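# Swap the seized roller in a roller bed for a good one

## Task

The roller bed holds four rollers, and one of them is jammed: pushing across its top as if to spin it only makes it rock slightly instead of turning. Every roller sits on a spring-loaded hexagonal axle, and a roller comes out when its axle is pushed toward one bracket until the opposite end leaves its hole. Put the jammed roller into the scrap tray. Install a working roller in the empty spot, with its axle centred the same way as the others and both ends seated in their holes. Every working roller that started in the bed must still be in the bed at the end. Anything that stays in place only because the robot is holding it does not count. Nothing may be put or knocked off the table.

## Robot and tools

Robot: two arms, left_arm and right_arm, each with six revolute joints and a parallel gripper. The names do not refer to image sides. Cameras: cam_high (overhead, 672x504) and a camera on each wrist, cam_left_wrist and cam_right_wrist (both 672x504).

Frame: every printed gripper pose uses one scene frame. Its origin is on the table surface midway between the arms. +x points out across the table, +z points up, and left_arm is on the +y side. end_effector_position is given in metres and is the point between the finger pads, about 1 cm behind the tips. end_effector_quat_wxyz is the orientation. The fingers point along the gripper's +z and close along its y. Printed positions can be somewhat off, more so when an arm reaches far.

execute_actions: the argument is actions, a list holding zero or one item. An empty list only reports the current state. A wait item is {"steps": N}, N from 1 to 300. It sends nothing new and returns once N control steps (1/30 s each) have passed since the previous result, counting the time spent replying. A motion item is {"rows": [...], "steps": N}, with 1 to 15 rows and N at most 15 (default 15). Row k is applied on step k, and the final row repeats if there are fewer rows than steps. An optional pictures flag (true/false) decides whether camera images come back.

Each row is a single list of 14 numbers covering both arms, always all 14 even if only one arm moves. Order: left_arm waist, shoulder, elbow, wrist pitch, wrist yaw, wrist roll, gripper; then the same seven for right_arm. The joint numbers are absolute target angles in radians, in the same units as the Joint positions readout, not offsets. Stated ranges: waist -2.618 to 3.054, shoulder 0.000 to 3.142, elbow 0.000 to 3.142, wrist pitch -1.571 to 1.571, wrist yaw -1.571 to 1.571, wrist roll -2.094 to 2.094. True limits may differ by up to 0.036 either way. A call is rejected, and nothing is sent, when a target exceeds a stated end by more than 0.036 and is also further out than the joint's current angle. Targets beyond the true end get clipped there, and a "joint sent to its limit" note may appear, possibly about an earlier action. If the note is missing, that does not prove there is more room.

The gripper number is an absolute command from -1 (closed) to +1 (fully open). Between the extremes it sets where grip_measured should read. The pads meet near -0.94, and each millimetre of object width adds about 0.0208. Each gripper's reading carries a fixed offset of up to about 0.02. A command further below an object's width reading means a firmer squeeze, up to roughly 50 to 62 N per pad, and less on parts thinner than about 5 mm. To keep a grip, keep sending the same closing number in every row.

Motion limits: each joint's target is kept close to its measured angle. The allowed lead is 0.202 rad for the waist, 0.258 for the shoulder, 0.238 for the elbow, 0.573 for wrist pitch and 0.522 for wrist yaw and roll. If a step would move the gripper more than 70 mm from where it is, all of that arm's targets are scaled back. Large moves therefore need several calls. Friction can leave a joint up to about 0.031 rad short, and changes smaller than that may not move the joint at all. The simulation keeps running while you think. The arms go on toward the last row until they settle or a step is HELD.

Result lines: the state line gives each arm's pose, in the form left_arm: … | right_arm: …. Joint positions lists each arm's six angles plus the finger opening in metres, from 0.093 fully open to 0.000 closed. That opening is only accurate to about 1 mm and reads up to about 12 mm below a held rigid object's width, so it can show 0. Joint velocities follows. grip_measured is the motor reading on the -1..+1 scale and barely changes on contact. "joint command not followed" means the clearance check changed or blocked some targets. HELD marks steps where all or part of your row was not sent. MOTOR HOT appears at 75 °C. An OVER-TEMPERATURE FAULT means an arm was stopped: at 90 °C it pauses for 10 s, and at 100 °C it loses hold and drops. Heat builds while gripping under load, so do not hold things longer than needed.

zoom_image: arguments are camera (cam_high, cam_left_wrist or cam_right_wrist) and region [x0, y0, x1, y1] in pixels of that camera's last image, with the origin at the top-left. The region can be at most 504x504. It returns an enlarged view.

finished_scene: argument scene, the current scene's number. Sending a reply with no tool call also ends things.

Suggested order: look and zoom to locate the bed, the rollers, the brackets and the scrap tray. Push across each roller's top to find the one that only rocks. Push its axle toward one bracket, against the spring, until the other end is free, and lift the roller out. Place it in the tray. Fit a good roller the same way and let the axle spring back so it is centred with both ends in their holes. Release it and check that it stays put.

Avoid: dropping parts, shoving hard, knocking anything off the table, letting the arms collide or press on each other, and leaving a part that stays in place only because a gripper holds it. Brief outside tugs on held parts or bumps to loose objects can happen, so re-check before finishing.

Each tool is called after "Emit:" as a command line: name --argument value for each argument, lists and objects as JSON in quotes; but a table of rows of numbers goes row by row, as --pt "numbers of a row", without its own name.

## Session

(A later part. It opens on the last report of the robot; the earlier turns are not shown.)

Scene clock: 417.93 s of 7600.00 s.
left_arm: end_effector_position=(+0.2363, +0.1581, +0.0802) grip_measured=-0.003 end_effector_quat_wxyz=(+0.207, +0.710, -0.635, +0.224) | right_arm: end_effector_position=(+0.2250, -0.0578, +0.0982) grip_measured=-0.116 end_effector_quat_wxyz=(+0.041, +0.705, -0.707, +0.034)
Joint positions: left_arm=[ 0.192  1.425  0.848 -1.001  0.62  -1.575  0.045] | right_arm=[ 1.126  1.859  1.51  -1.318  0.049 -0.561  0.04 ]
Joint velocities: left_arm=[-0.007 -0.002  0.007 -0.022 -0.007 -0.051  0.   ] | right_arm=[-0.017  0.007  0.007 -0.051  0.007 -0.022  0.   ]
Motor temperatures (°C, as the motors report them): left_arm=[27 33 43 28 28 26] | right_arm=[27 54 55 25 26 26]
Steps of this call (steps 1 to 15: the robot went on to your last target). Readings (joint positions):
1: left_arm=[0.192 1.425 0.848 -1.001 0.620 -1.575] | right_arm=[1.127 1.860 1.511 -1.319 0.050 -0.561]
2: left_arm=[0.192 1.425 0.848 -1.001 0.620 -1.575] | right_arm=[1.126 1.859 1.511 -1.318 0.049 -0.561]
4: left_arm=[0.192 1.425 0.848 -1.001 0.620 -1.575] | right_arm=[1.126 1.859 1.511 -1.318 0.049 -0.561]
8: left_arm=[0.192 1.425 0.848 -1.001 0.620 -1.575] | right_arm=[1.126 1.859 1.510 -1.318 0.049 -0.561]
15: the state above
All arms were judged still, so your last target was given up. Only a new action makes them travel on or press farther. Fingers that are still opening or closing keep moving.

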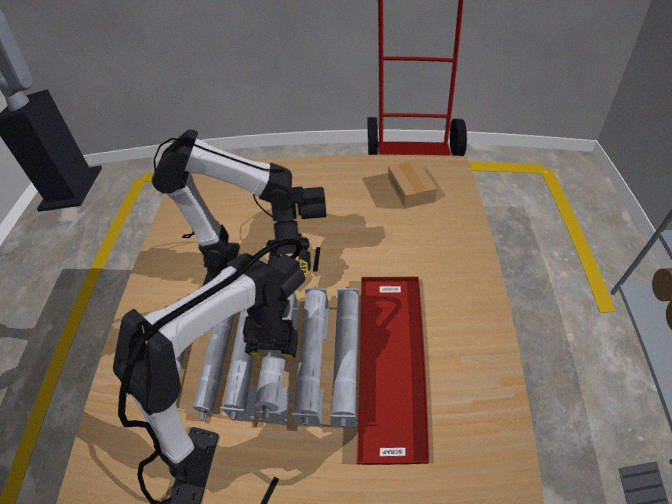

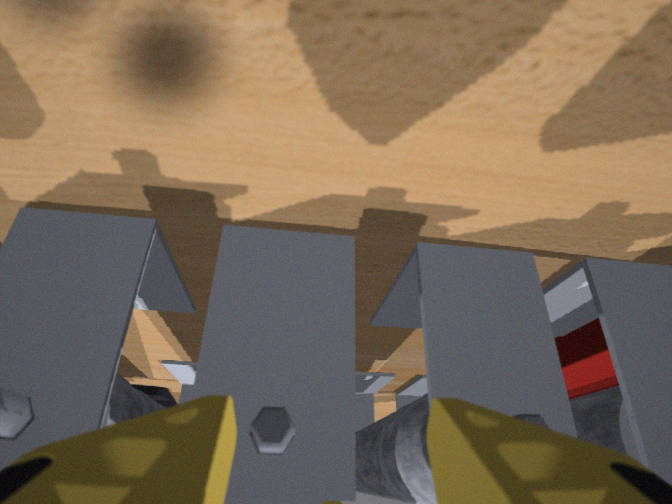

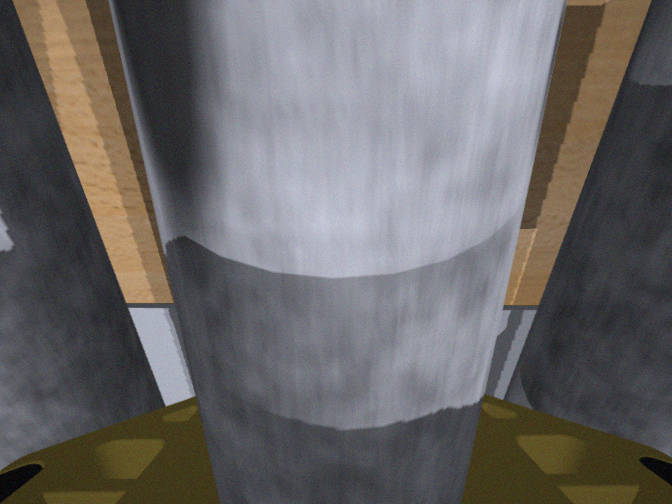

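Emit:
execute_actions --actions '[{"rows":[[0.2,1.42,0.87,-1.01,0.615,-1.58,0,1.115,1.825,1.53,-1.34,0.06,-0.57,-0.25],[0.2,1.42,0.87,-1.01,0.615,-1.58,0,1.115,1.825,1.55,-1.335,0.06,-0.57,-0.25],[0.2,1.42,0.87,-1.01,0.615,-1.58,0,1.115,1.825,1.565,-1.335,0.06,-0.57,-0.25],[0.2,1.42,0.87,-1.01,0.615,-1.58,0,1.115,1.825,1.572,-1.34,0.06,-0.57,-0.25],[0.2,1.42,0.87,-1.01,0.615,-1.58,0,1.115,1.825,1.579,-1.345,0.06,-0.57,-0.25],[0.2,1.42,0.87,-1.01,0.615,-1.58,0,1.115,1.825,1.586,-1.352,0.06,-0.57,-0.25]],"steps":15}]'

Emit:
zoom_image --camera "cam_high" --region '[190, 370, 370, 450]'

Scene clock: 428.67 s of 7600.00 s.
left_arm: end_effector_position=(+0.2363, +0.1581, +0.0802) grip_measured=-0.003 end_effector_quat_wxyz=(+0.207, +0.710, -0.635, +0.224) | right_arm: end_effector_position=(+0.2256, -0.0584, +0.1019) grip_measured=-0.116 end_effector_quat_wxyz=(+0.042, +0.707, -0.705, +0.037)
Joint positions: left_arm=[ 0.192  1.425  0.848 -1.001  0.62  -1.575  0.045] | right_arm=[ 1.126  1.859  1.525 -1.335  0.054 -0.565  0.04 ]
Joint velocities: left_arm=[-0.002 -0.022 -0.007  0.022  0.022 -0.007  0.   ] | right_arm=[-0.012  0.002  0.002 -0.022 -0.051 -0.037 -0.001]
Motor temperatures (°C, as the motors report them): left_arm=[27 33 43 28 28 26] | right_arm=[28 57 53 25 26 26]
Steps of this call (steps 1 to 90: nothing new was sent; then 7.23 s passed at rest; steps 91 to 105: all 15 steps of this action). Readings (joint positions):
91: left_arm=[0.192 1.425 0.848 -1.001 0.620 -1.575] | right_arm=[1.126 1.859 1.510 -1.316 0.048 -0.561]
92: left_arm=[0.192 1.425 0.848 -1.001 0.620 -1.575] | right_arm=[1.126 1.859 1.510 -1.316 0.048 -0.562]
94: left_arm=[0.192 1.425 0.848 -1.001 0.620 -1.575] | right_arm=[1.126 1.859 1.510 -1.316 0.048 -0.562]
98: left_arm=[0.192 1.425 0.848 -1.001 0.620 -1.575] | right_arm=[1.126 1.859 1.519 -1.324 0.049 -0.564]
105: the state above

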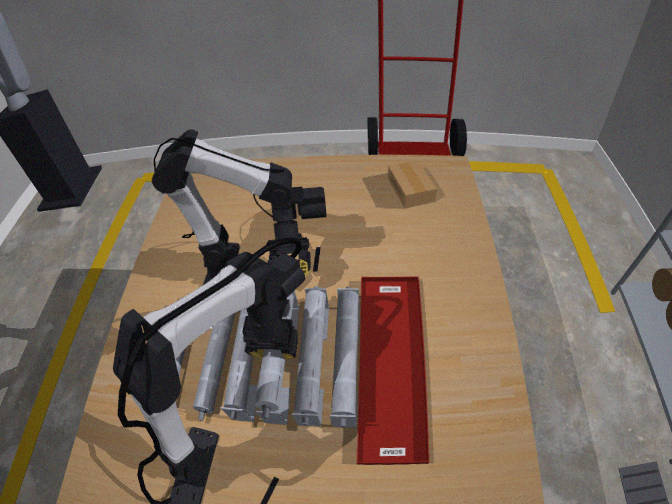

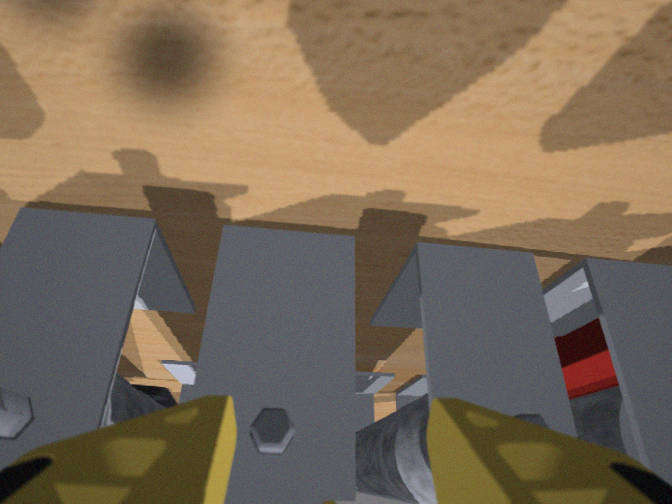

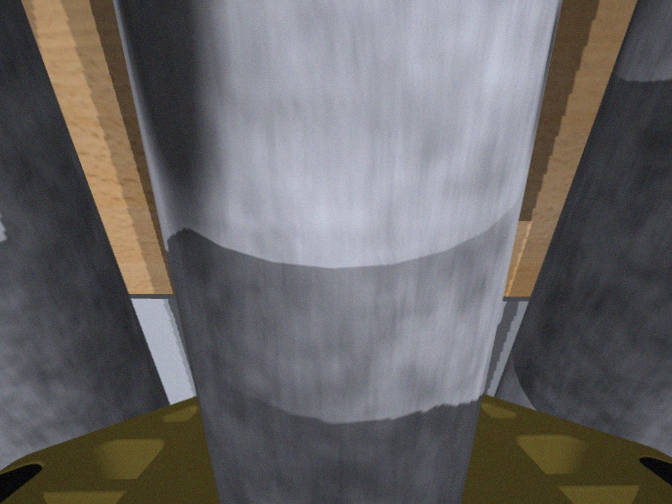

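Region (190, 370, 370, 450) of cam_high's 672x504 image, scaled by 2.800, with more detail than that image has.

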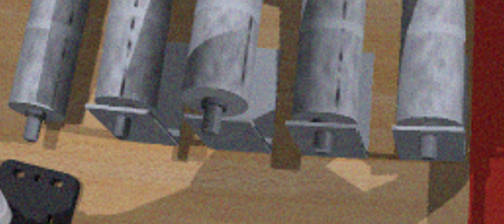

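Emit:
execute_actions --actions '[{"rows":[[0.2,1.42,0.87,-1.01,0.615,-1.58,0,1.115,1.822,1.586,-1.36,0.064,-0.57,-0.25],[0.2,1.42,0.87,-1.01,0.615,-1.58,0,1.115,1.819,1.586,-1.367,0.067,-0.57,-0.25],[0.2,1.42,0.87,-1.01,0.615,-1.58,0,1.115,1.816,1.586,-1.374,0.07,-0.57,-0.25],[0.2,1.42,0.87,-1.01,0.615,-1.58,0,1.115,1.813,1.586,-1.381,0.073,-0.57,-0.25],[0.2,1.42,0.87,-1.01,0.615,-1.58,0,1.115,1.81,1.586,-1.388,0.076,-0.57,-0.25],[0.2,1.42,0.87,-1.01,0.615,-1.58,0,1.115,1.81,1.586,-1.395,0.079,-0.57,-0.25],[0.2,1.42,0.87,-1.01,0.615,-1.58,0,1.115,1.81,1.586,-1.402,0.082,-0.57,-0.25],[0.2,1.42,0.87,-1.01,0.615,-1.58,0,1.115,1.81,1.586,-1.41,0.085,-0.57,-0.25]],"steps":15}]'

Scene clock: 441.40 s of 7600.00 s.
left_arm: end_effector_position=(+0.2363, +0.1581, +0.0802) grip_measured=-0.003 end_effector_quat_wxyz=(+0.207, +0.710, -0.635, +0.224) | right_arm: end_effector_position=(+0.2248, -0.0647, +0.1027) grip_measured=-0.116 end_effector_quat_wxyz=(+0.053, +0.706, -0.705, +0.045)
Joint positions: left_arm=[ 0.192  1.425  0.848 -1.001  0.62  -1.575  0.045] | right_arm=[ 1.123  1.859  1.525 -1.359  0.064 -0.565  0.04 ]
Joint velocities: left_arm=[ 0.022  0.007 -0.017  0.007  0.051 -0.051  0.   ] | right_arm=[-0.007  0.002 -0.007  0.007 -0.037  0.037 -0.001]
Motor temperatures (°C, as the motors report them): left_arm=[27 33 43 27 28 26] | right_arm=[28 58 55 25 26 26]
Steps of this call (steps 1 to 15: the robot went on to your last target; steps 16 to 90: nothing new was sent; then 9.23 s passed at rest; steps 91 to 105: all 15 steps of this action). Readings (joint positions):
91: left_arm=[0.192 1.425 0.848 -1.001 0.620 -1.575] | right_arm=[1.126 1.859 1.525 -1.335 0.054 -0.565]
92: left_arm=[0.192 1.425 0.848 -1.001 0.620 -1.575] | right_arm=[1.126 1.859 1.525 -1.336 0.055 -0.565]
94: left_arm=[0.192 1.425 0.848 -1.001 0.620 -1.575] | right_arm=[1.126 1.859 1.525 -1.341 0.057 -0.565]
98: left_arm=[0.192 1.425 0.848 -1.001 0.620 -1.575] | right_arm=[1.125 1.859 1.525 -1.353 0.063 -0.565]
105: the state above

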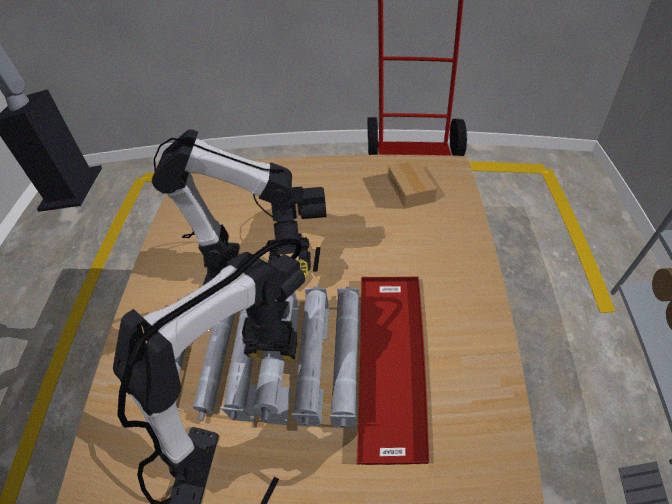

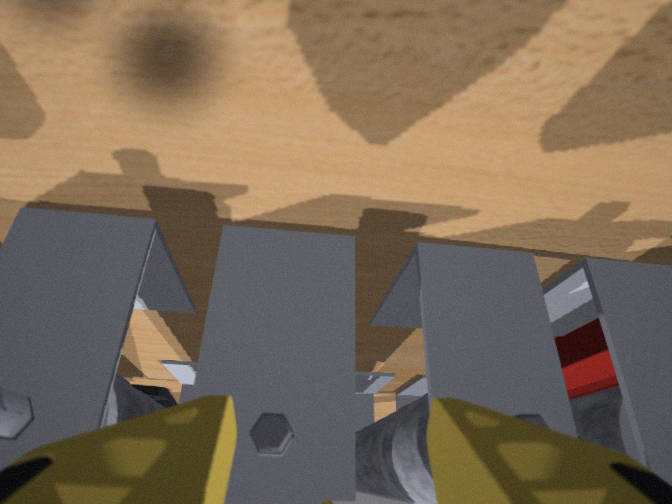

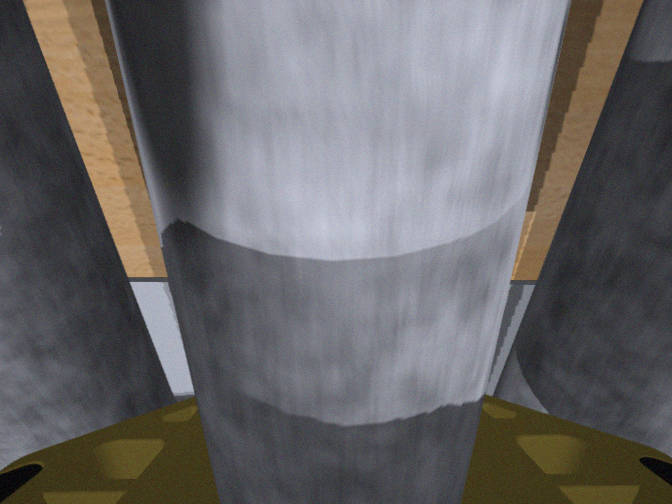

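Emit:
execute_actions --actions '[{"rows":[[0.2,1.42,0.87,-1.01,0.615,-1.58,0,1.112,1.805,1.56,-1.40,0.08,-0.575,-0.25],[0.2,1.42,0.87,-1.01,0.615,-1.58,0,1.11,1.80,1.535,-1.395,0.08,-0.578,-0.25],[0.2,1.42,0.87,-1.01,0.615,-1.58,0,1.107,1.795,1.527,-1.39,0.08,-0.58,-0.25],[0.2,1.42,0.87,-1.01,0.615,-1.58,0,1.104,1.79,1.52,-1.39,0.08,-0.583,-0.25],[0.2,1.42,0.87,-1.01,0.615,-1.58,0,1.101,1.785,1.514,-1.39,0.08,-0.586,-0.25],[0.2,1.42,0.87,-1.01,0.615,-1.58,0,1.098,1.78,1.508,-1.39,0.08,-0.59,-0.25],[0.2,1.42,0.87,-1.01,0.615,-1.58,0,1.098,1.776,1.502,-1.39,0.08,-0.59,-0.25]],"steps":15}]'

Scene clock: 454.33 s of 7600.00 s.
left_arm: end_effector_position=(+0.2363, +0.1581, +0.0802) grip_measured=-0.003 end_effector_quat_wxyz=(+0.207, +0.710, -0.635, +0.224) | right_arm: end_effector_position=(+0.2249, -0.0757, +0.1061) grip_measured=-0.116 end_effector_quat_wxyz=(+0.055, +0.705, -0.705, +0.046)
Joint positions: left_arm=[ 0.192  1.425  0.848 -1.001  0.62  -1.575  0.045] | right_arm=[ 1.106  1.828  1.498 -1.368  0.068 -0.582  0.04 ]
Joint velocities: left_arm=[ 0.002  0.007  0.002  0.007  0.007 -0.037  0.   ] | right_arm=[ 0.002 -0.012 -0.012 -0.066  0.022  0.022  0.001]
Motor temperatures (°C, as the motors report them): left_arm=[27 33 44 27 28 26] | right_arm=[27 60 56 25 26 26]
Steps of this call (steps 1 to 15: the robot went on to your last target; steps 16 to 90: nothing new was sent; then 9.43 s passed at rest; steps 91 to 105: all 15 steps of this action). Readings (joint positions):
91: left_arm=[0.192 1.425 0.848 -1.001 0.620 -1.575] | right_arm=[1.123 1.859 1.525 -1.359 0.064 -0.565]
92: left_arm=[0.192 1.425 0.848 -1.001 0.620 -1.575] | right_arm=[1.123 1.859 1.525 -1.359 0.064 -0.565]
94: left_arm=[0.192 1.425 0.848 -1.001 0.620 -1.575] | right_arm=[1.121 1.855 1.525 -1.358 0.064 -0.569]
98: left_arm=[0.192 1.425 0.848 -1.001 0.620 -1.575] | right_arm=[1.110 1.833 1.505 -1.360 0.065 -0.578]
105: the state above

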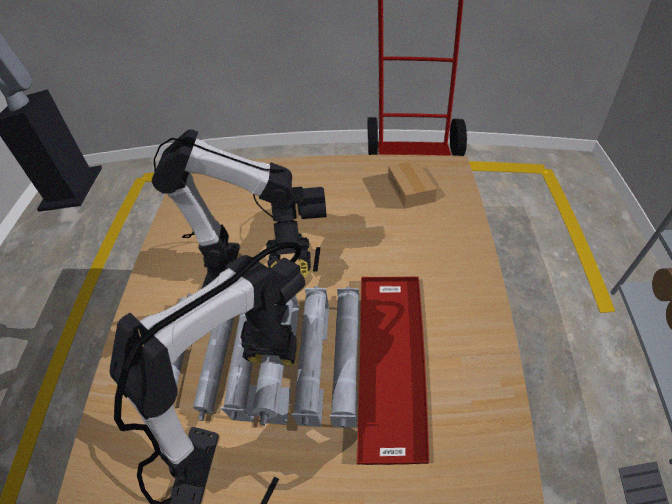

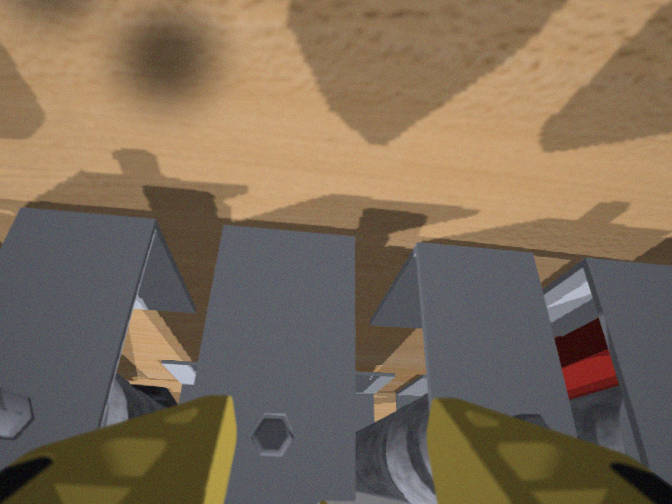

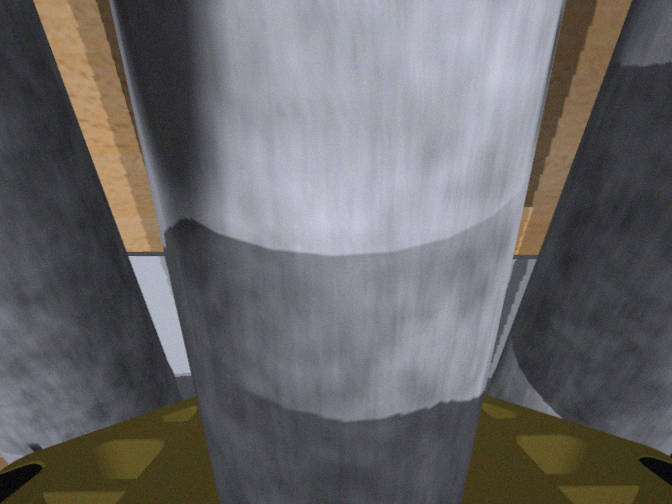

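Emit:
execute_actions --actions '[{"rows":[[0.2,1.42,0.87,-1.01,0.615,-1.58,0,1.094,1.77,1.497,-1.39,0.08,-0.595,-0.25],[0.2,1.42,0.87,-1.01,0.615,-1.58,0,1.091,1.764,1.491,-1.39,0.08,-0.598,-0.25],[0.2,1.42,0.87,-1.01,0.615,-1.58,0,1.088,1.758,1.485,-1.39,0.08,-0.601,-0.25]],"steps":15}]'

Emit:
zoom_image --camera "cam_left_wrist" --region '[200, 380, 400, 504]'

Scene clock: 463.07 s of 7600.00 s.
left_arm: end_effector_position=(+0.2363, +0.1581, +0.0802) grip_measured=-0.003 end_effector_quat_wxyz=(+0.207, +0.710, -0.635, +0.224) | right_arm: end_effector_position=(+0.2249, -0.0812, +0.1077) grip_measured=-0.116 end_effector_quat_wxyz=(+0.055, +0.706, -0.705, +0.046)
Joint positions: left_arm=[ 0.192  1.425  0.848 -1.001  0.62  -1.575  0.045] | right_arm=[ 1.096  1.809  1.481 -1.368  0.069 -0.593  0.04 ]
Joint velocities: left_arm=[ 0.007 -0.012  0.002  0.007  0.022  0.022 -0.   ] | right_arm=[ 0.002  0.012 -0.002 -0.037  0.007  0.037  0.001]
Motor temperatures (°C, as the motors report them): left_arm=[27 33 44 27 28 26] | right_arm=[27 61 54 25 26 26]
Steps of this call (steps 1 to 15: the robot went on to your last target; steps 16 to 90: nothing new was sent; then 5.23 s passed at rest; steps 91 to 105: all 15 steps of this action). Readings (joint positions):
91: left_arm=[0.192 1.425 0.848 -1.001 0.620 -1.575] | right_arm=[1.106 1.828 1.498 -1.368 0.068 -0.583]
92: left_arm=[0.192 1.425 0.848 -1.001 0.620 -1.575] | right_arm=[1.105 1.827 1.497 -1.368 0.068 -0.584]
94: left_arm=[0.192 1.425 0.848 -1.001 0.620 -1.575] | right_arm=[1.102 1.820 1.488 -1.364 0.068 -0.588]
98: left_arm=[0.192 1.425 0.848 -1.001 0.620 -1.575] | right_arm=[1.096 1.810 1.481 -1.368 0.069 -0.591]
105: the state above

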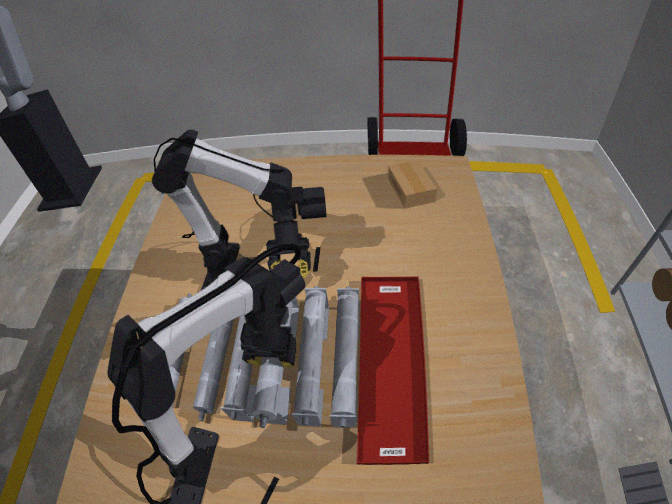

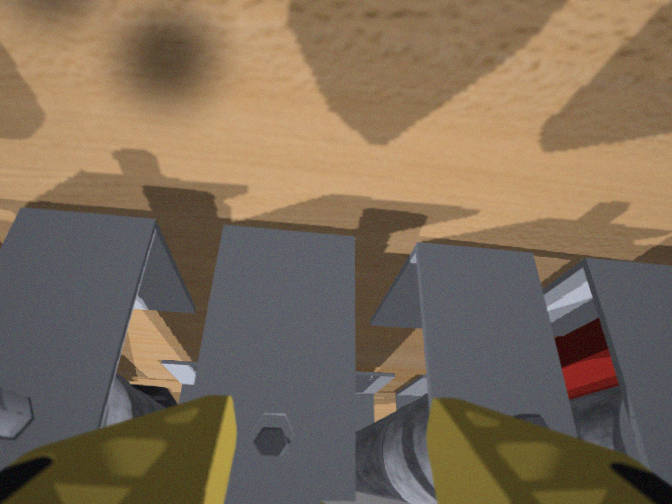

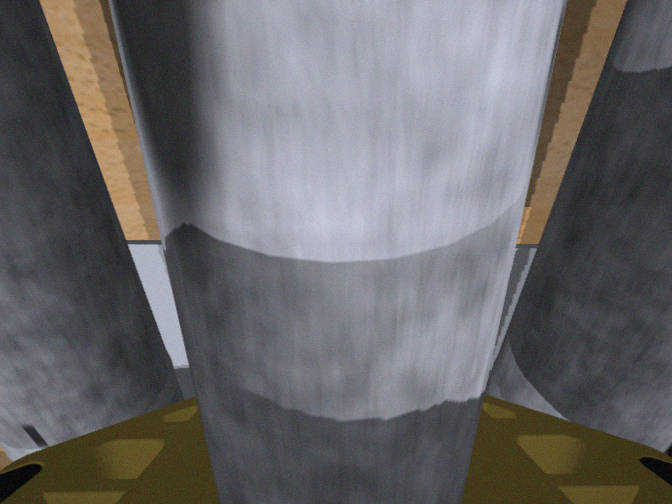

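Region (200, 380, 400, 504) of cam_left_wrist's 672x504 image, scaled by 2.520, with more detail than that image has; it fills the top 312 rows of this view, and the rest is white.

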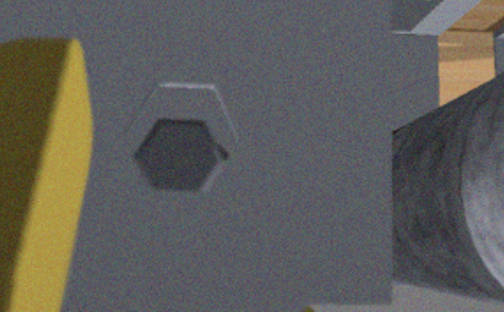

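Emit:
execute_actions --actions '[{"rows":[[0.21,1.42,0.87,-1.01,0.615,-1.58,0,1.084,1.748,1.51,-1.39,0.07,-0.604,-0.25],[0.22,1.42,0.87,-1.01,0.615,-1.58,0,1.08,1.738,1.53,-1.395,0.06,-0.607,-0.25],[0.24,1.42,0.87,-1.01,0.615,-1.58,0,1.076,1.728,1.545,-1.40,0.052,-0.61,-0.25],[0.26,1.42,0.87,-1.01,0.615,-1.58,0,1.072,1.718,1.55,-1.405,0.045,-0.613,-0.25],[0.28,1.42,0.87,-1.01,0.615,-1.58,0,1.068,1.708,1.555,-1.41,0.038,-0.616,-0.25],[0.30,1.42,0.87,-1.01,0.615,-1.58,0,1.064,1.698,1.56,-1.41,0.031,-0.62,-0.25],[0.32,1.42,0.87,-1.01,0.615,-1.58,0,1.06,1.688,1.56,-1.41,0.024,-0.624,-0.25],[0.34,1.42,0.87,-1.01,0.615,-1.58,0,1.056,1.678,1.56,-1.41,0.017,-0.628,-0.25],[0.36,1.42,0.87,-1.01,0.615,-1.58,0,1.052,1.668,1.56,-1.41,0.01,-0.632,-0.25],[0.38,1.42,0.87,-1.01,0.615,-1.58,0,1.048,1.657,1.56,-1.41,0.003,-0.635,-0.25],[0.40,1.42,0.87,-1.01,0.615,-1.58,0,1.044,1.646,1.56,-1.41,-0.004,-0.638,-0.25],[0.40,1.42,0.87,-1.01,0.615,-1.58,0,1.04,1.635,1.56,-1.41,-0.01,-0.64,-0.25]],"steps":15}]'

Scene clock: 510.60 s of 7600.00 s.
left_arm: end_effector_position=(+0.2464, +0.2052, +0.0801) grip_measured=-0.003 end_effector_quat_wxyz=(+0.184, +0.770, -0.560, +0.243) | right_arm: end_effector_position=(+0.2290, -0.0862, +0.1514) grip_measured=-0.116 end_effector_quat_wxyz=(-0.005, +0.701, -0.713, +0.009)
Joint positions: left_arm=[ 0.393  1.425  0.848 -1.002  0.619 -1.575  0.045] | right_arm=[ 1.048  1.679  1.509 -1.393  0.02  -0.626  0.04 ]
Joint velocities: left_arm=[-0.002  0.017  0.007 -0.022 -0.022  0.081 -0.001] | right_arm=[-0.017 -0.115  0.017 -0.095 -0.095 -0.066 -0.001]
Motor temperatures (°C, as the motors report them): left_arm=[27 33 45 27 27 26] | right_arm=[27 64 50 25 26 26]
Steps of this call (steps 1 to 15: the robot went on to your last target; steps 16 to 90: nothing new was sent; then 44.03 s passed at rest; steps 91 to 105: all 15 steps of this action). Readings (joint positions):
91: left_arm=[0.193 1.425 0.848 -1.001 0.620 -1.575] | right_arm=[1.096 1.809 1.481 -1.368 0.069 -0.594]
92: left_arm=[0.197 1.425 0.848 -1.001 0.620 -1.575] | right_arm=[1.096 1.807 1.481 -1.368 0.068 -0.595]
94: left_arm=[0.219 1.425 0.848 -1.002 0.620 -1.575] | right_arm=[1.091 1.797 1.481 -1.368 0.064 -0.598]
98: left_arm=[0.298 1.425 0.848 -1.002 0.620 -1.575] | right_arm=[1.073 1.754 1.496 -1.379 0.050 -0.608]
105: the state above

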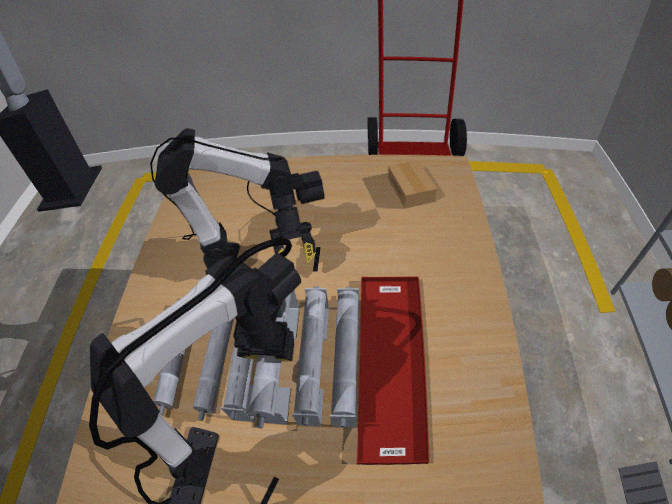

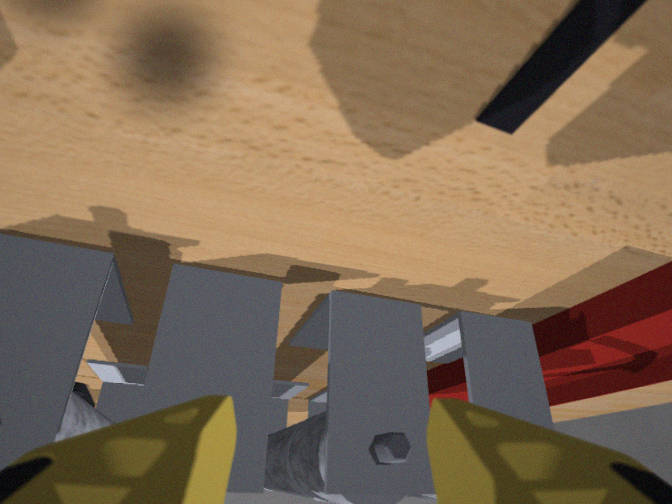

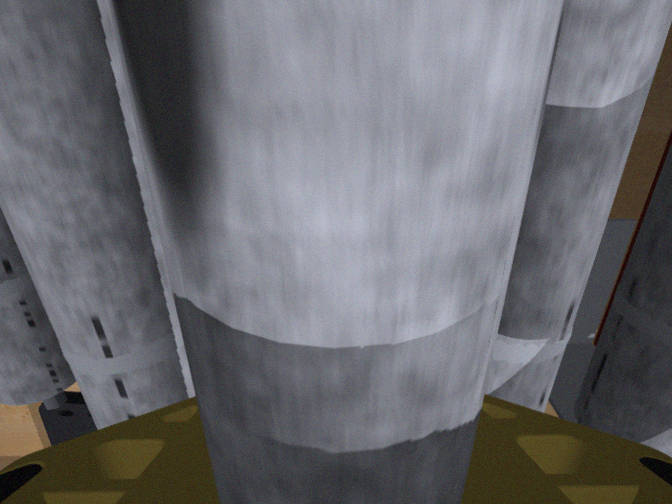

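Emit:
execute_actions --actions '[{"rows":[[0.40,1.42,0.87,-1.01,0.615,-1.58,0,1.035,1.65,1.575,-1.408,0,-0.645,-0.25],[0.40,1.42,0.87,-1.01,0.615,-1.58,0,1.028,1.665,1.595,-1.405,0.005,-0.652,-0.25],[0.40,1.42,0.87,-1.01,0.615,-1.58,0,1.018,1.683,1.62,-1.401,0.011,-0.662,-0.25],[0.40,1.42,0.87,-1.01,0.615,-1.58,0,1.006,1.705,1.648,-1.396,0.017,-0.674,-0.25],[0.40,1.42,0.87,-1.01,0.615,-1.58,0,0.994,1.727,1.676,-1.392,0.023,-0.686,-0.25],[0.40,1.42,0.87,-1.01,0.615,-1.58,0,0.982,1.749,1.704,-1.387,0.03,-0.698,-0.25],[0.40,1.42,0.87,-1.01,0.615,-1.58,0,0.97,1.771,1.732,-1.383,0.036,-0.71,-0.25],[0.40,1.42,0.87,-1.01,0.615,-1.58,0,0.958,1.793,1.76,-1.378,0.043,-0.722,-0.25],[0.40,1.42,0.87,-1.01,0.615,-1.58,0,0.946,1.815,1.788,-1.374,0.049,-0.734,-0.25],[0.40,1.42,0.87,-1.01,0.615,-1.58,0,0.934,1.837,1.816,-1.369,0.056,-0.746,-0.25],[0.40,1.42,0.87,-1.01,0.615,-1.58,0,0.922,1.859,1.844,-1.365,0.062,-0.758,-0.25],[0.40,1.42,0.87,-1.01,0.615,-1.58,0,0.91,1.881,1.872,-1.36,0.069,-0.77,-0.25],[0.40,1.42,0.87,-1.01,0.615,-1.58,0,0.898,1.903,1.90,-1.356,0.075,-0.782,-0.25],[0.40,1.42,0.87,-1.01,0.615,-1.58,0,0.886,1.925,1.928,-1.351,0.082,-0.794,-0.25],[0.40,1.42,0.87,-1.01,0.615,-1.58,0,0.874,1.947,1.956,-1.347,0.088,-0.806,-0.25]],"steps":15}]' --pictures false

Emit:
execute_actions --actions '[{"rows":[[0.40,1.42,0.87,-1.01,0.615,-1.58,0,0.862,1.969,1.984,-1.342,0.095,-0.818,-0.25],[0.40,1.42,0.87,-1.01,0.615,-1.58,0,0.85,1.991,2.012,-1.338,0.101,-0.83,-0.25],[0.40,1.42,0.87,-1.01,0.615,-1.58,0,0.838,2.013,2.04,-1.333,0.108,-0.842,-0.25],[0.40,1.42,0.87,-1.01,0.615,-1.58,0,0.826,2.035,2.068,-1.329,0.114,-0.854,-0.25],[0.40,1.42,0.87,-1.01,0.615,-1.58,0,0.814,2.057,2.096,-1.324,0.121,-0.866,-0.25],[0.40,1.42,0.87,-1.01,0.615,-1.58,0,0.802,2.079,2.124,-1.32,0.127,-0.878,-0.25],[0.40,1.42,0.87,-1.01,0.615,-1.58,0,0.79,2.101,2.152,-1.315,0.134,-0.89,-0.25],[0.40,1.42,0.87,-1.01,0.615,-1.58,0,0.778,2.123,2.18,-1.31,0.14,-0.902,-0.25],[0.40,1.42,0.87,-1.01,0.615,-1.58,0,0.766,2.145,2.208,-1.305,0.147,-0.914,-0.25],[0.40,1.42,0.87,-1.01,0.615,-1.58,0,0.754,2.167,2.236,-1.30,0.153,-0.926,-0.25],[0.40,1.42,0.87,-1.01,0.615,-1.58,0,0.742,2.189,2.264,-1.295,0.16,-0.938,-0.25],[0.40,1.42,0.87,-1.01,0.615,-1.58,0,0.73,2.211,2.292,-1.29,0.166,-0.95,-0.25],[0.40,1.42,0.87,-1.01,0.615,-1.58,0,0.718,2.23,2.317,-1.285,0.173,-0.962,-0.25],[0.40,1.42,0.87,-1.01,0.615,-1.58,0,0.708,2.245,2.335,-1.28,0.18,-0.972,-0.25],[0.40,1.42,0.87,-1.01,0.615,-1.58,0,0.70,2.255,2.345,-1.275,0.185,-0.98,-0.25]],"steps":15}]' --pictures false

Emit:
execute_actions --actions '[{"steps":15}]'

Scene clock: 542.03 s of 7600.00 s.
left_arm: end_effector_position=(+0.2464, +0.2052, +0.0801) grip_measured=-0.003 end_effector_quat_wxyz=(+0.184, +0.770, -0.560, +0.243) | right_arm: end_effector_position=(+0.3249, -0.0594, +0.1612) grip_measured=-0.116 end_effector_quat_wxyz=(-0.052, +0.692, -0.719, +0.024)
Joint positions: left_arm=[ 0.393  1.425  0.848 -1.002  0.619 -1.575  0.045] | right_arm=[ 0.904  1.929  1.854 -1.393  0.051 -0.752  0.04 ]
Joint velocities: left_arm=[-0.027 -0.002 -0.002  0.007  0.037  0.037 -0.001] | right_arm=[-0.339  0.676  0.779  0.066  0.183 -0.242 -0.001]
Motor temperatures (°C, as the motors report them): left_arm=[27 33 45 27 27 26] | right_arm=[27 61 55 25 26 26]
Steps of this call (steps 1 to 30: the robot went on to your last target; steps 31 to 90: nothing new was sent; then 27.93 s passed at rest; steps 91 to 105: all 15 steps of this action). Readings (joint positions):
91: left_arm=[0.393 1.425 0.848 -1.002 0.619 -1.575] | right_arm=[1.048 1.676 1.509 -1.407 0.009 -0.633]
92: left_arm=[0.393 1.425 0.848 -1.002 0.619 -1.575] | right_arm=[1.047 1.677 1.513 -1.409 0.009 -0.635]
94: left_arm=[0.393 1.425 0.848 -1.002 0.619 -1.575] | right_arm=[1.038 1.691 1.543 -1.424 0.009 -0.645]
98: left_arm=[0.393 1.425 0.848 -1.002 0.619 -1.575] | right_arm=[0.993 1.763 1.657 -1.430 0.013 -0.678]
105: the state above

Scene clock: 542.53 s of 7600.00 s.
left_arm: end_effector_position=(+0.2464, +0.2052, +0.0801) grip_measured=-0.003 end_effector_quat_wxyz=(+0.184, +0.770, -0.560, +0.243) | right_arm: end_effector_position=(+0.4594, -0.0675, +0.1406) grip_measured=-0.115 end_effector_quat_wxyz=(-0.099, +0.683, -0.719, +0.085)
Joint positions: left_arm=[ 0.393  1.425  0.848 -1.002  0.619 -1.575  0.045] | right_arm=[ 0.726  2.263  2.257 -1.34   0.138 -0.93   0.04 ]
Joint velocities: left_arm=[ 0.007 -0.017  0.002 -0.007  0.022  0.007 -0.001] | right_arm=[-0.315  0.466  0.505  0.198  0.212 -0.227 -0.   ]
Motor temperatures (°C, as the motors report them): left_arm=[27 33 45 27 27 26] | right_arm=[27 61 55 25 26 26]
Steps of this call (steps 1 to 15: all 15 steps of this action). Readings (joint positions):
1: left_arm=[0.393 1.425 0.848 -1.002 0.619 -1.575] | right_arm=[0.892 1.953 1.881 -1.390 0.056 -0.763]
2: left_arm=[0.393 1.425 0.848 -1.002 0.619 -1.575] | right_arm=[0.880 1.976 1.908 -1.387 0.062 -0.775]
4: left_arm=[0.393 1.425 0.848 -1.002 0.619 -1.575] | right_arm=[0.857 2.023 1.962 -1.382 0.074 -0.799]
8: left_arm=[0.393 1.425 0.848 -1.002 0.619 -1.575] | right_arm=[0.809 2.113 2.074 -1.371 0.096 -0.847]
15: the state above

Scene clock: 543.03 s of 7600.00 s.
left_arm: end_effector_position=(+0.2464, +0.2052, +0.0801) grip_measured=-0.003 end_effector_quat_wxyz=(+0.184, +0.770, -0.560, +0.243) | right_arm: end_effector_position=(+0.4779, -0.0809, +0.1327) grip_measured=-0.115 end_effector_quat_wxyz=(-0.095, +0.685, -0.715, +0.106)
Joint positions: left_arm=[ 0.393  1.425  0.848 -1.002  0.619 -1.575  0.045] | right_arm=[ 0.694  2.297  2.278 -1.321  0.171 -0.975  0.04 ]
Joint velocities: left_arm=[-0.007  0.007 -0.022 -0.037 -0.007  0.007  0.   ] | right_arm=[-0.007  0.002 -0.007  0.081  0.007 -0.022 -0.001]
Motor temperatures (°C, as the motors report them): left_arm=[27 33 45 27 27 26] | right_arm=[27 62 55 25 26 26]
Steps of this call (steps 1 to 15: the robot went on to your last target). Readings (joint positions):
1: left_arm=[0.393 1.425 0.848 -1.002 0.619 -1.575] | right_arm=[0.716 2.277 2.270 -1.331 0.144 -0.939]
2: left_arm=[0.393 1.425 0.848 -1.002 0.619 -1.575] | right_arm=[0.707 2.286 2.276 -1.323 0.151 -0.946]
4: left_arm=[0.393 1.425 0.848 -1.002 0.619 -1.575] | right_arm=[0.696 2.295 2.278 -1.316 0.163 -0.955]
8: left_arm=[0.393 1.425 0.848 -1.002 0.619 -1.575] | right_arm=[0.693 2.297 2.278 -1.321 0.171 -0.968]
15: the state above

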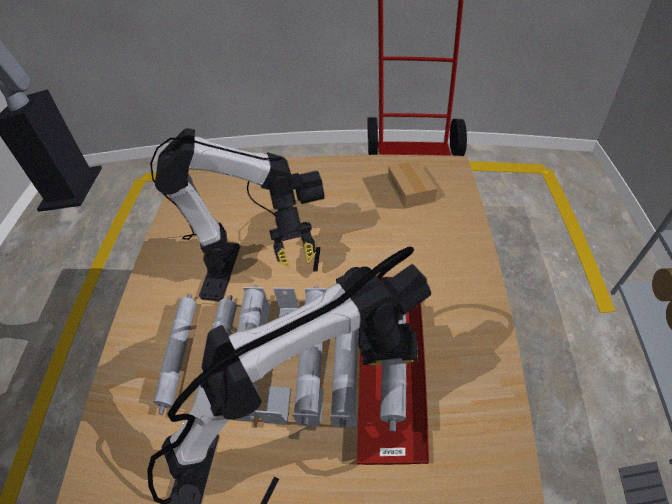

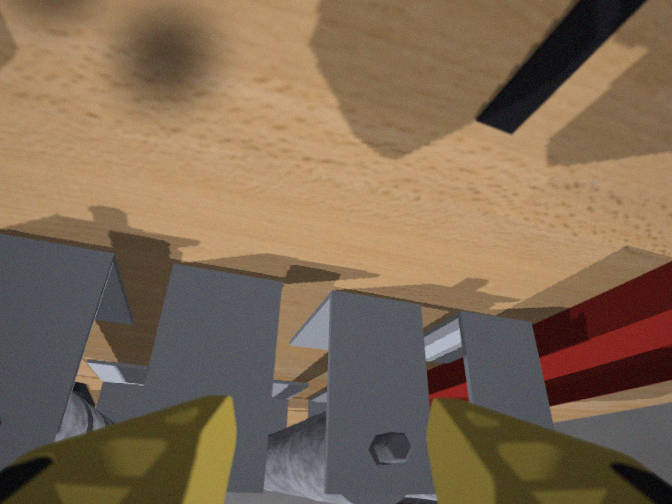

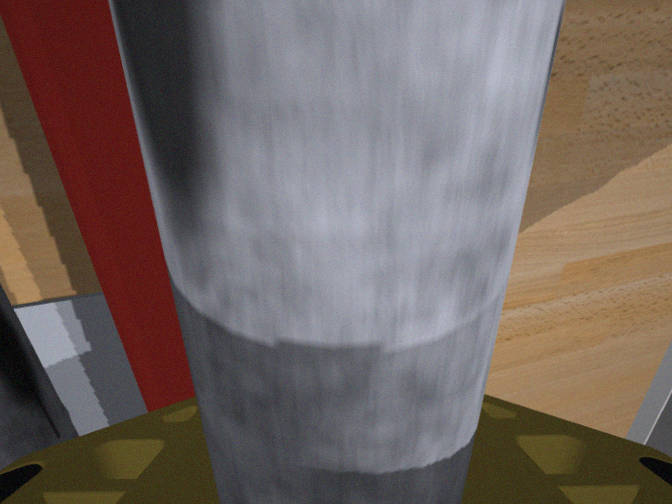

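Emit:
execute_actions --actions '[{"rows":[[0.40,1.42,0.87,-1.01,0.615,-1.58,0,0.70,2.255,2.29,-1.26,0.18,-0.985,-0.25],[0.40,1.42,0.87,-1.01,0.615,-1.58,0,0.70,2.255,2.27,-1.235,0.175,-0.99,-0.25],[0.40,1.42,0.87,-1.01,0.615,-1.58,0,0.70,2.255,2.245,-1.21,0.17,-0.995,-0.25],[0.40,1.42,0.87,-1.01,0.615,-1.58,0,0.70,2.255,2.218,-1.183,0.165,-1.0,-0.25],[0.40,1.42,0.87,-1.01,0.615,-1.58,0,0.70,2.255,2.191,-1.156,0.16,-1.005,-0.25],[0.40,1.42,0.87,-1.01,0.615,-1.58,0,0.70,2.255,2.164,-1.129,0.155,-1.01,-0.25],[0.40,1.42,0.87,-1.01,0.615,-1.58,0,0.70,2.255,2.137,-1.102,0.155,-1.01,-0.25],[0.40,1.42,0.87,-1.01,0.615,-1.58,0,0.70,2.255,2.11,-1.075,0.155,-1.01,-0.25],[0.40,1.42,0.87,-1.01,0.615,-1.58,0,0.70,2.255,2.083,-1.048,0.155,-1.01,-0.25],[0.40,1.42,0.87,-1.01,0.615,-1.58,0,0.70,2.255,2.056,-1.021,0.155,-1.01,-0.25],[0.40,1.42,0.87,-1.01,0.615,-1.58,0,0.70,2.255,2.029,-0.994,0.155,-1.01,-0.25],[0.40,1.42,0.87,-1.01,0.615,-1.58,0,0.70,2.255,2.005,-0.97,0.155,-1.01,-0.25],[0.40,1.42,0.87,-1.01,0.615,-1.58,0,0.70,2.255,1.985,-0.95,0.155,-1.01,-0.25],[0.40,1.42,0.87,-1.01,0.615,-1.58,0,0.70,2.255,1.97,-0.935,0.155,-1.01,-0.25],[0.40,1.42,0.87,-1.01,0.615,-1.58,0,0.70,2.255,1.96,-0.925,0.155,-1.01,-0.25]],"steps":15}]' --pictures false

Emit:
execute_actions --actions '[{"steps":15}]'

Scene clock: 562.93 s of 7600.00 s.
left_arm: end_effector_position=(+0.2464, +0.2052, +0.0801) grip_measured=-0.003 end_effector_quat_wxyz=(+0.184, +0.770, -0.560, +0.243) | right_arm: end_effector_position=(+0.4687, -0.0840, +0.0502) grip_measured=-0.115 end_effector_quat_wxyz=(-0.065, +0.700, -0.705, +0.095)
Joint positions: left_arm=[ 0.393  1.425  0.848 -1.002  0.619 -1.575  0.045] | right_arm=[ 0.694  2.297  1.962 -1.067  0.157 -1.005  0.04 ]
Joint velocities: left_arm=[-0.007 -0.007 -0.007 -0.037 -0.007  0.154 -0.001] | right_arm=[-0.007 -0.007 -0.53   0.476  0.051 -0.051 -0.   ]
Motor temperatures (°C, as the motors report them): left_arm=[27 33 45 27 27 26] | right_arm=[27 71 59 26 26 26]
Steps of this call (steps 1 to 15: the robot went on to your last target; steps 16 to 90: nothing new was sent; then 16.40 s passed at rest; steps 91 to 105: all 15 steps of this action). Readings (joint positions):
91: left_arm=[0.393 1.425 0.848 -1.002 0.619 -1.575] | right_arm=[0.694 2.297 2.278 -1.321 0.171 -0.978]
92: left_arm=[0.393 1.425 0.848 -1.002 0.619 -1.575] | right_arm=[0.694 2.297 2.275 -1.318 0.171 -0.979]
94: left_arm=[0.393 1.425 0.848 -1.002 0.619 -1.575] | right_arm=[0.694 2.297 2.253 -1.296 0.171 -0.984]
98: left_arm=[0.393 1.425 0.848 -1.002 0.619 -1.575] | right_arm=[0.694 2.297 2.150 -1.210 0.164 -0.996]
105: the state above

Scene clock: 563.43 s of 7600.00 s.
left_arm: end_effector_position=(+0.2464, +0.2052, +0.0801) grip_measured=-0.003 end_effector_quat_wxyz=(+0.184, +0.770, -0.560, +0.243) | right_arm: end_effector_position=(+0.4786, -0.0764, +0.0453) grip_measured=-0.115 end_effector_quat_wxyz=(-0.092, +0.698, -0.703, +0.097)
Joint positions: left_arm=[ 0.393  1.425  0.848 -1.002  0.619 -1.575  0.045] | right_arm=[ 0.694  2.3    1.938 -0.986  0.151 -1.008  0.04 ]
Joint velocities: left_arm=[-0.002 -0.012  0.007 -0.022 -0.022 -0.051  0.   ] | right_arm=[-0.012  0.002 -0.012 -0.022 -0.051 -0.037 -0.   ]
Motor temperatures (°C, as the motors report them): left_arm=[27 33 45 27 27 26] | right_arm=[27 72 59 26 26 26]
Steps of this call (steps 1 to 15: the robot went on to your last target). Readings (joint positions):
1: left_arm=[0.393 1.425 0.848 -1.002 0.619 -1.575] | right_arm=[0.694 2.298 1.949 -1.054 0.157 -1.005]
2: left_arm=[0.393 1.425 0.848 -1.002 0.619 -1.575] | right_arm=[0.694 2.299 1.941 -1.045 0.156 -1.005]
4: left_arm=[0.393 1.425 0.848 -1.002 0.619 -1.575] | right_arm=[0.694 2.300 1.938 -1.029 0.152 -1.007]
8: left_arm=[0.393 1.425 0.848 -1.002 0.619 -1.575] | right_arm=[0.694 2.300 1.938 -0.996 0.151 -1.008]
15: the state above

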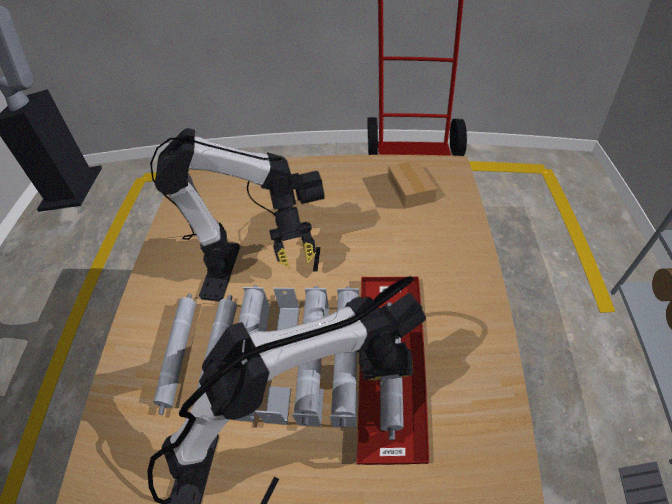

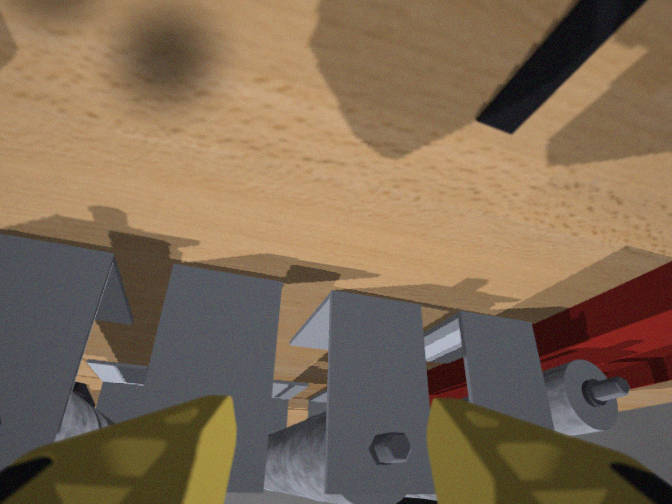

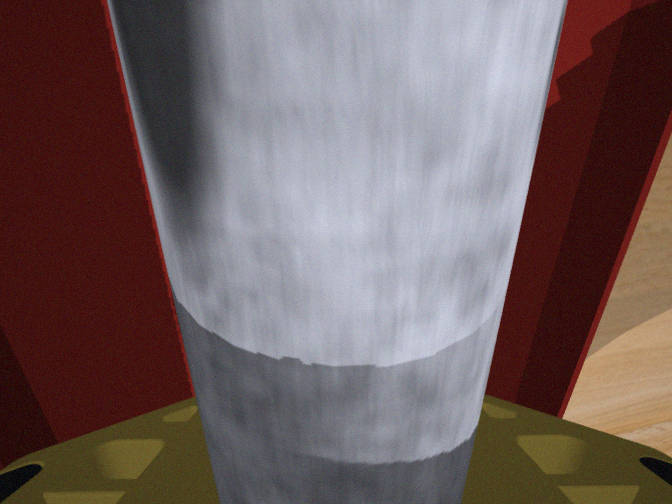

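Emit:
execute_actions --actions '[{"rows":[[0.40,1.42,0.87,-1.01,0.615,-1.58,0,0.70,2.255,1.945,-0.915,0.155,-1.01,-0.25],[0.40,1.42,0.87,-1.01,0.615,-1.58,0,0.70,2.255,1.939,-0.908,0.155,-1.01,-0.25],[0.40,1.42,0.87,-1.01,0.615,-1.58,0,0.70,2.255,1.933,-0.901,0.155,-1.01,-0.25],[0.40,1.42,0.87,-1.01,0.615,-1.58,0,0.70,2.255,1.927,-0.895,0.155,-1.01,-0.25],[0.40,1.42,0.87,-1.01,0.615,-1.58,0,0.70,2.255,1.921,-0.889,0.155,-1.01,-0.25],[0.40,1.42,0.87,-1.01,0.615,-1.58,0,0.70,2.255,1.915,-0.883,0.155,-1.01,-0.25],[0.40,1.42,0.87,-1.01,0.615,-1.58,0,0.70,2.255,1.909,-0.877,0.155,-1.01,-0.25],[0.40,1.42,0.87,-1.01,0.615,-1.58,0,0.70,2.255,1.903,-0.871,0.155,-1.01,-0.25],[0.40,1.42,0.87,-1.01,0.615,-1.58,0,0.70,2.255,1.897,-0.865,0.155,-1.01,-0.25],[0.40,1.42,0.87,-1.01,0.615,-1.58,0,0.70,2.255,1.891,-0.86,0.155,-1.01,-0.25],[0.40,1.42,0.87,-1.01,0.615,-1.58,0,0.70,2.255,1.885,-0.86,0.155,-1.01,-0.25],[0.40,1.42,0.87,-1.01,0.615,-1.58,0,0.70,2.255,1.879,-0.86,0.155,-1.01,-0.25],[0.40,1.42,0.87,-1.01,0.615,-1.58,0,0.70,2.255,1.873,-0.86,0.155,-1.01,-0.25]],"steps":15}]' --pictures false

Emit:
execute_actions --actions '[{"steps":10}]' --pictures false

Scene clock: 577.77 s of 7600.00 s.
left_arm: end_effector_position=(+0.2464, +0.2052, +0.0801) grip_measured=-0.003 end_effector_quat_wxyz=(+0.184, +0.770, -0.560, +0.243) | right_arm: end_effector_position=(+0.4785, -0.0760, +0.0346) grip_measured=-0.115 end_effector_quat_wxyz=(-0.098, +0.698, -0.703, +0.097)
Joint positions: left_arm=[ 0.393  1.425  0.848 -1.002  0.619 -1.575  0.045] | right_arm=[ 0.694  2.295  1.884 -0.925  0.149 -1.008  0.04 ]
Joint velocities: left_arm=[ 0.002 -0.007 -0.007  0.037 -0.051 -0.037 -0.001] | right_arm=[ 0.007 -0.027 -0.027 -0.007  0.066 -0.007 -0.   ]
Motor temperatures (°C, as the motors report them): left_arm=[27 33 45 27 27 26] | right_arm=[27 77 57 27 26 26]
MOTOR HOT: a motor of the right arm reached 75 °C. Now the hottest motor of the right arm, joint 2 (shoulder), reports 77 °C. The controller's stop level is 90 °C. To cool a motor, set the load down, stop pushing, or move to a pose that needs little force.
Steps of this call (steps 1 to 15: the robot went on to your last target; steps 16 to 90: nothing new was sent; then 10.83 s passed at rest; steps 91 to 105: all 15 steps of this action). Readings (joint positions):
91: left_arm=[0.393 1.425 0.848 -1.002 0.619 -1.575] | right_arm=[0.694 2.300 1.938 -0.985 0.151 -1.008]
92: left_arm=[0.393 1.425 0.848 -1.002 0.619 -1.575] | right_arm=[0.694 2.300 1.936 -0.983 0.151 -1.008]
94: left_arm=[0.393 1.425 0.848 -1.002 0.619 -1.575] | right_arm=[0.694 2.300 1.929 -0.972 0.151 -1.008]
98: left_arm=[0.393 1.425 0.848 -1.002 0.619 -1.575] | right_arm=[0.694 2.300 1.903 -0.949 0.150 -1.008]
105: the state above

Scene clock: 578.10 s of 7600.00 s.
left_arm: end_effector_position=(+0.2464, +0.2052, +0.0801) grip_measured=-0.003 end_effector_quat_wxyz=(+0.184, +0.770, -0.560, +0.243) | right_arm: end_effector_position=(+0.4785, -0.0760, +0.0346) grip_measured=-0.115 end_effector_quat_wxyz=(-0.099, +0.698, -0.703, +0.098)
Joint positions: left_arm=[ 0.393  1.425  0.848 -1.002  0.619 -1.575  0.045] | right_arm=[ 0.694  2.293  1.882 -0.923  0.149 -1.008  0.04 ]
Joint velocities: left_arm=[-0.002 -0.007 -0.012  0.022  0.022  0.007  0.   ] | right_arm=[-0.007 -0.002  0.002 -0.051  0.022  0.007 -0.   ]
Motor temperatures (°C, as the motors report them): left_arm=[27 33 45 27 27 26] | right_arm=[27 77 57 27 26 26]
MOTOR HOT: still on. Now the hottest motor of the right arm, joint 2 (shoulder), reports 77 °C; the controller's stop level is 90 °C.
Steps of this call (steps 1 to 10: the robot went on to your last target). Readings (joint positions):
1: left_arm=[0.393 1.425 0.848 -1.002 0.619 -1.575] | right_arm=[0.694 2.294 1.883 -0.924 0.149 -1.008]
2: left_arm=[0.393 1.425 0.848 -1.002 0.619 -1.575] | right_arm=[0.694 2.294 1.883 -0.923 0.149 -1.008]
4: left_arm=[0.393 1.425 0.848 -1.002 0.619 -1.575] | right_arm=[0.694 2.293 1.882 -0.923 0.149 -1.008]
8: left_arm=[0.393 1.425 0.848 -1.002 0.619 -1.575] | right_arm=[0.694 2.293 1.882 -0.923 0.149 -1.008]
10: the state above


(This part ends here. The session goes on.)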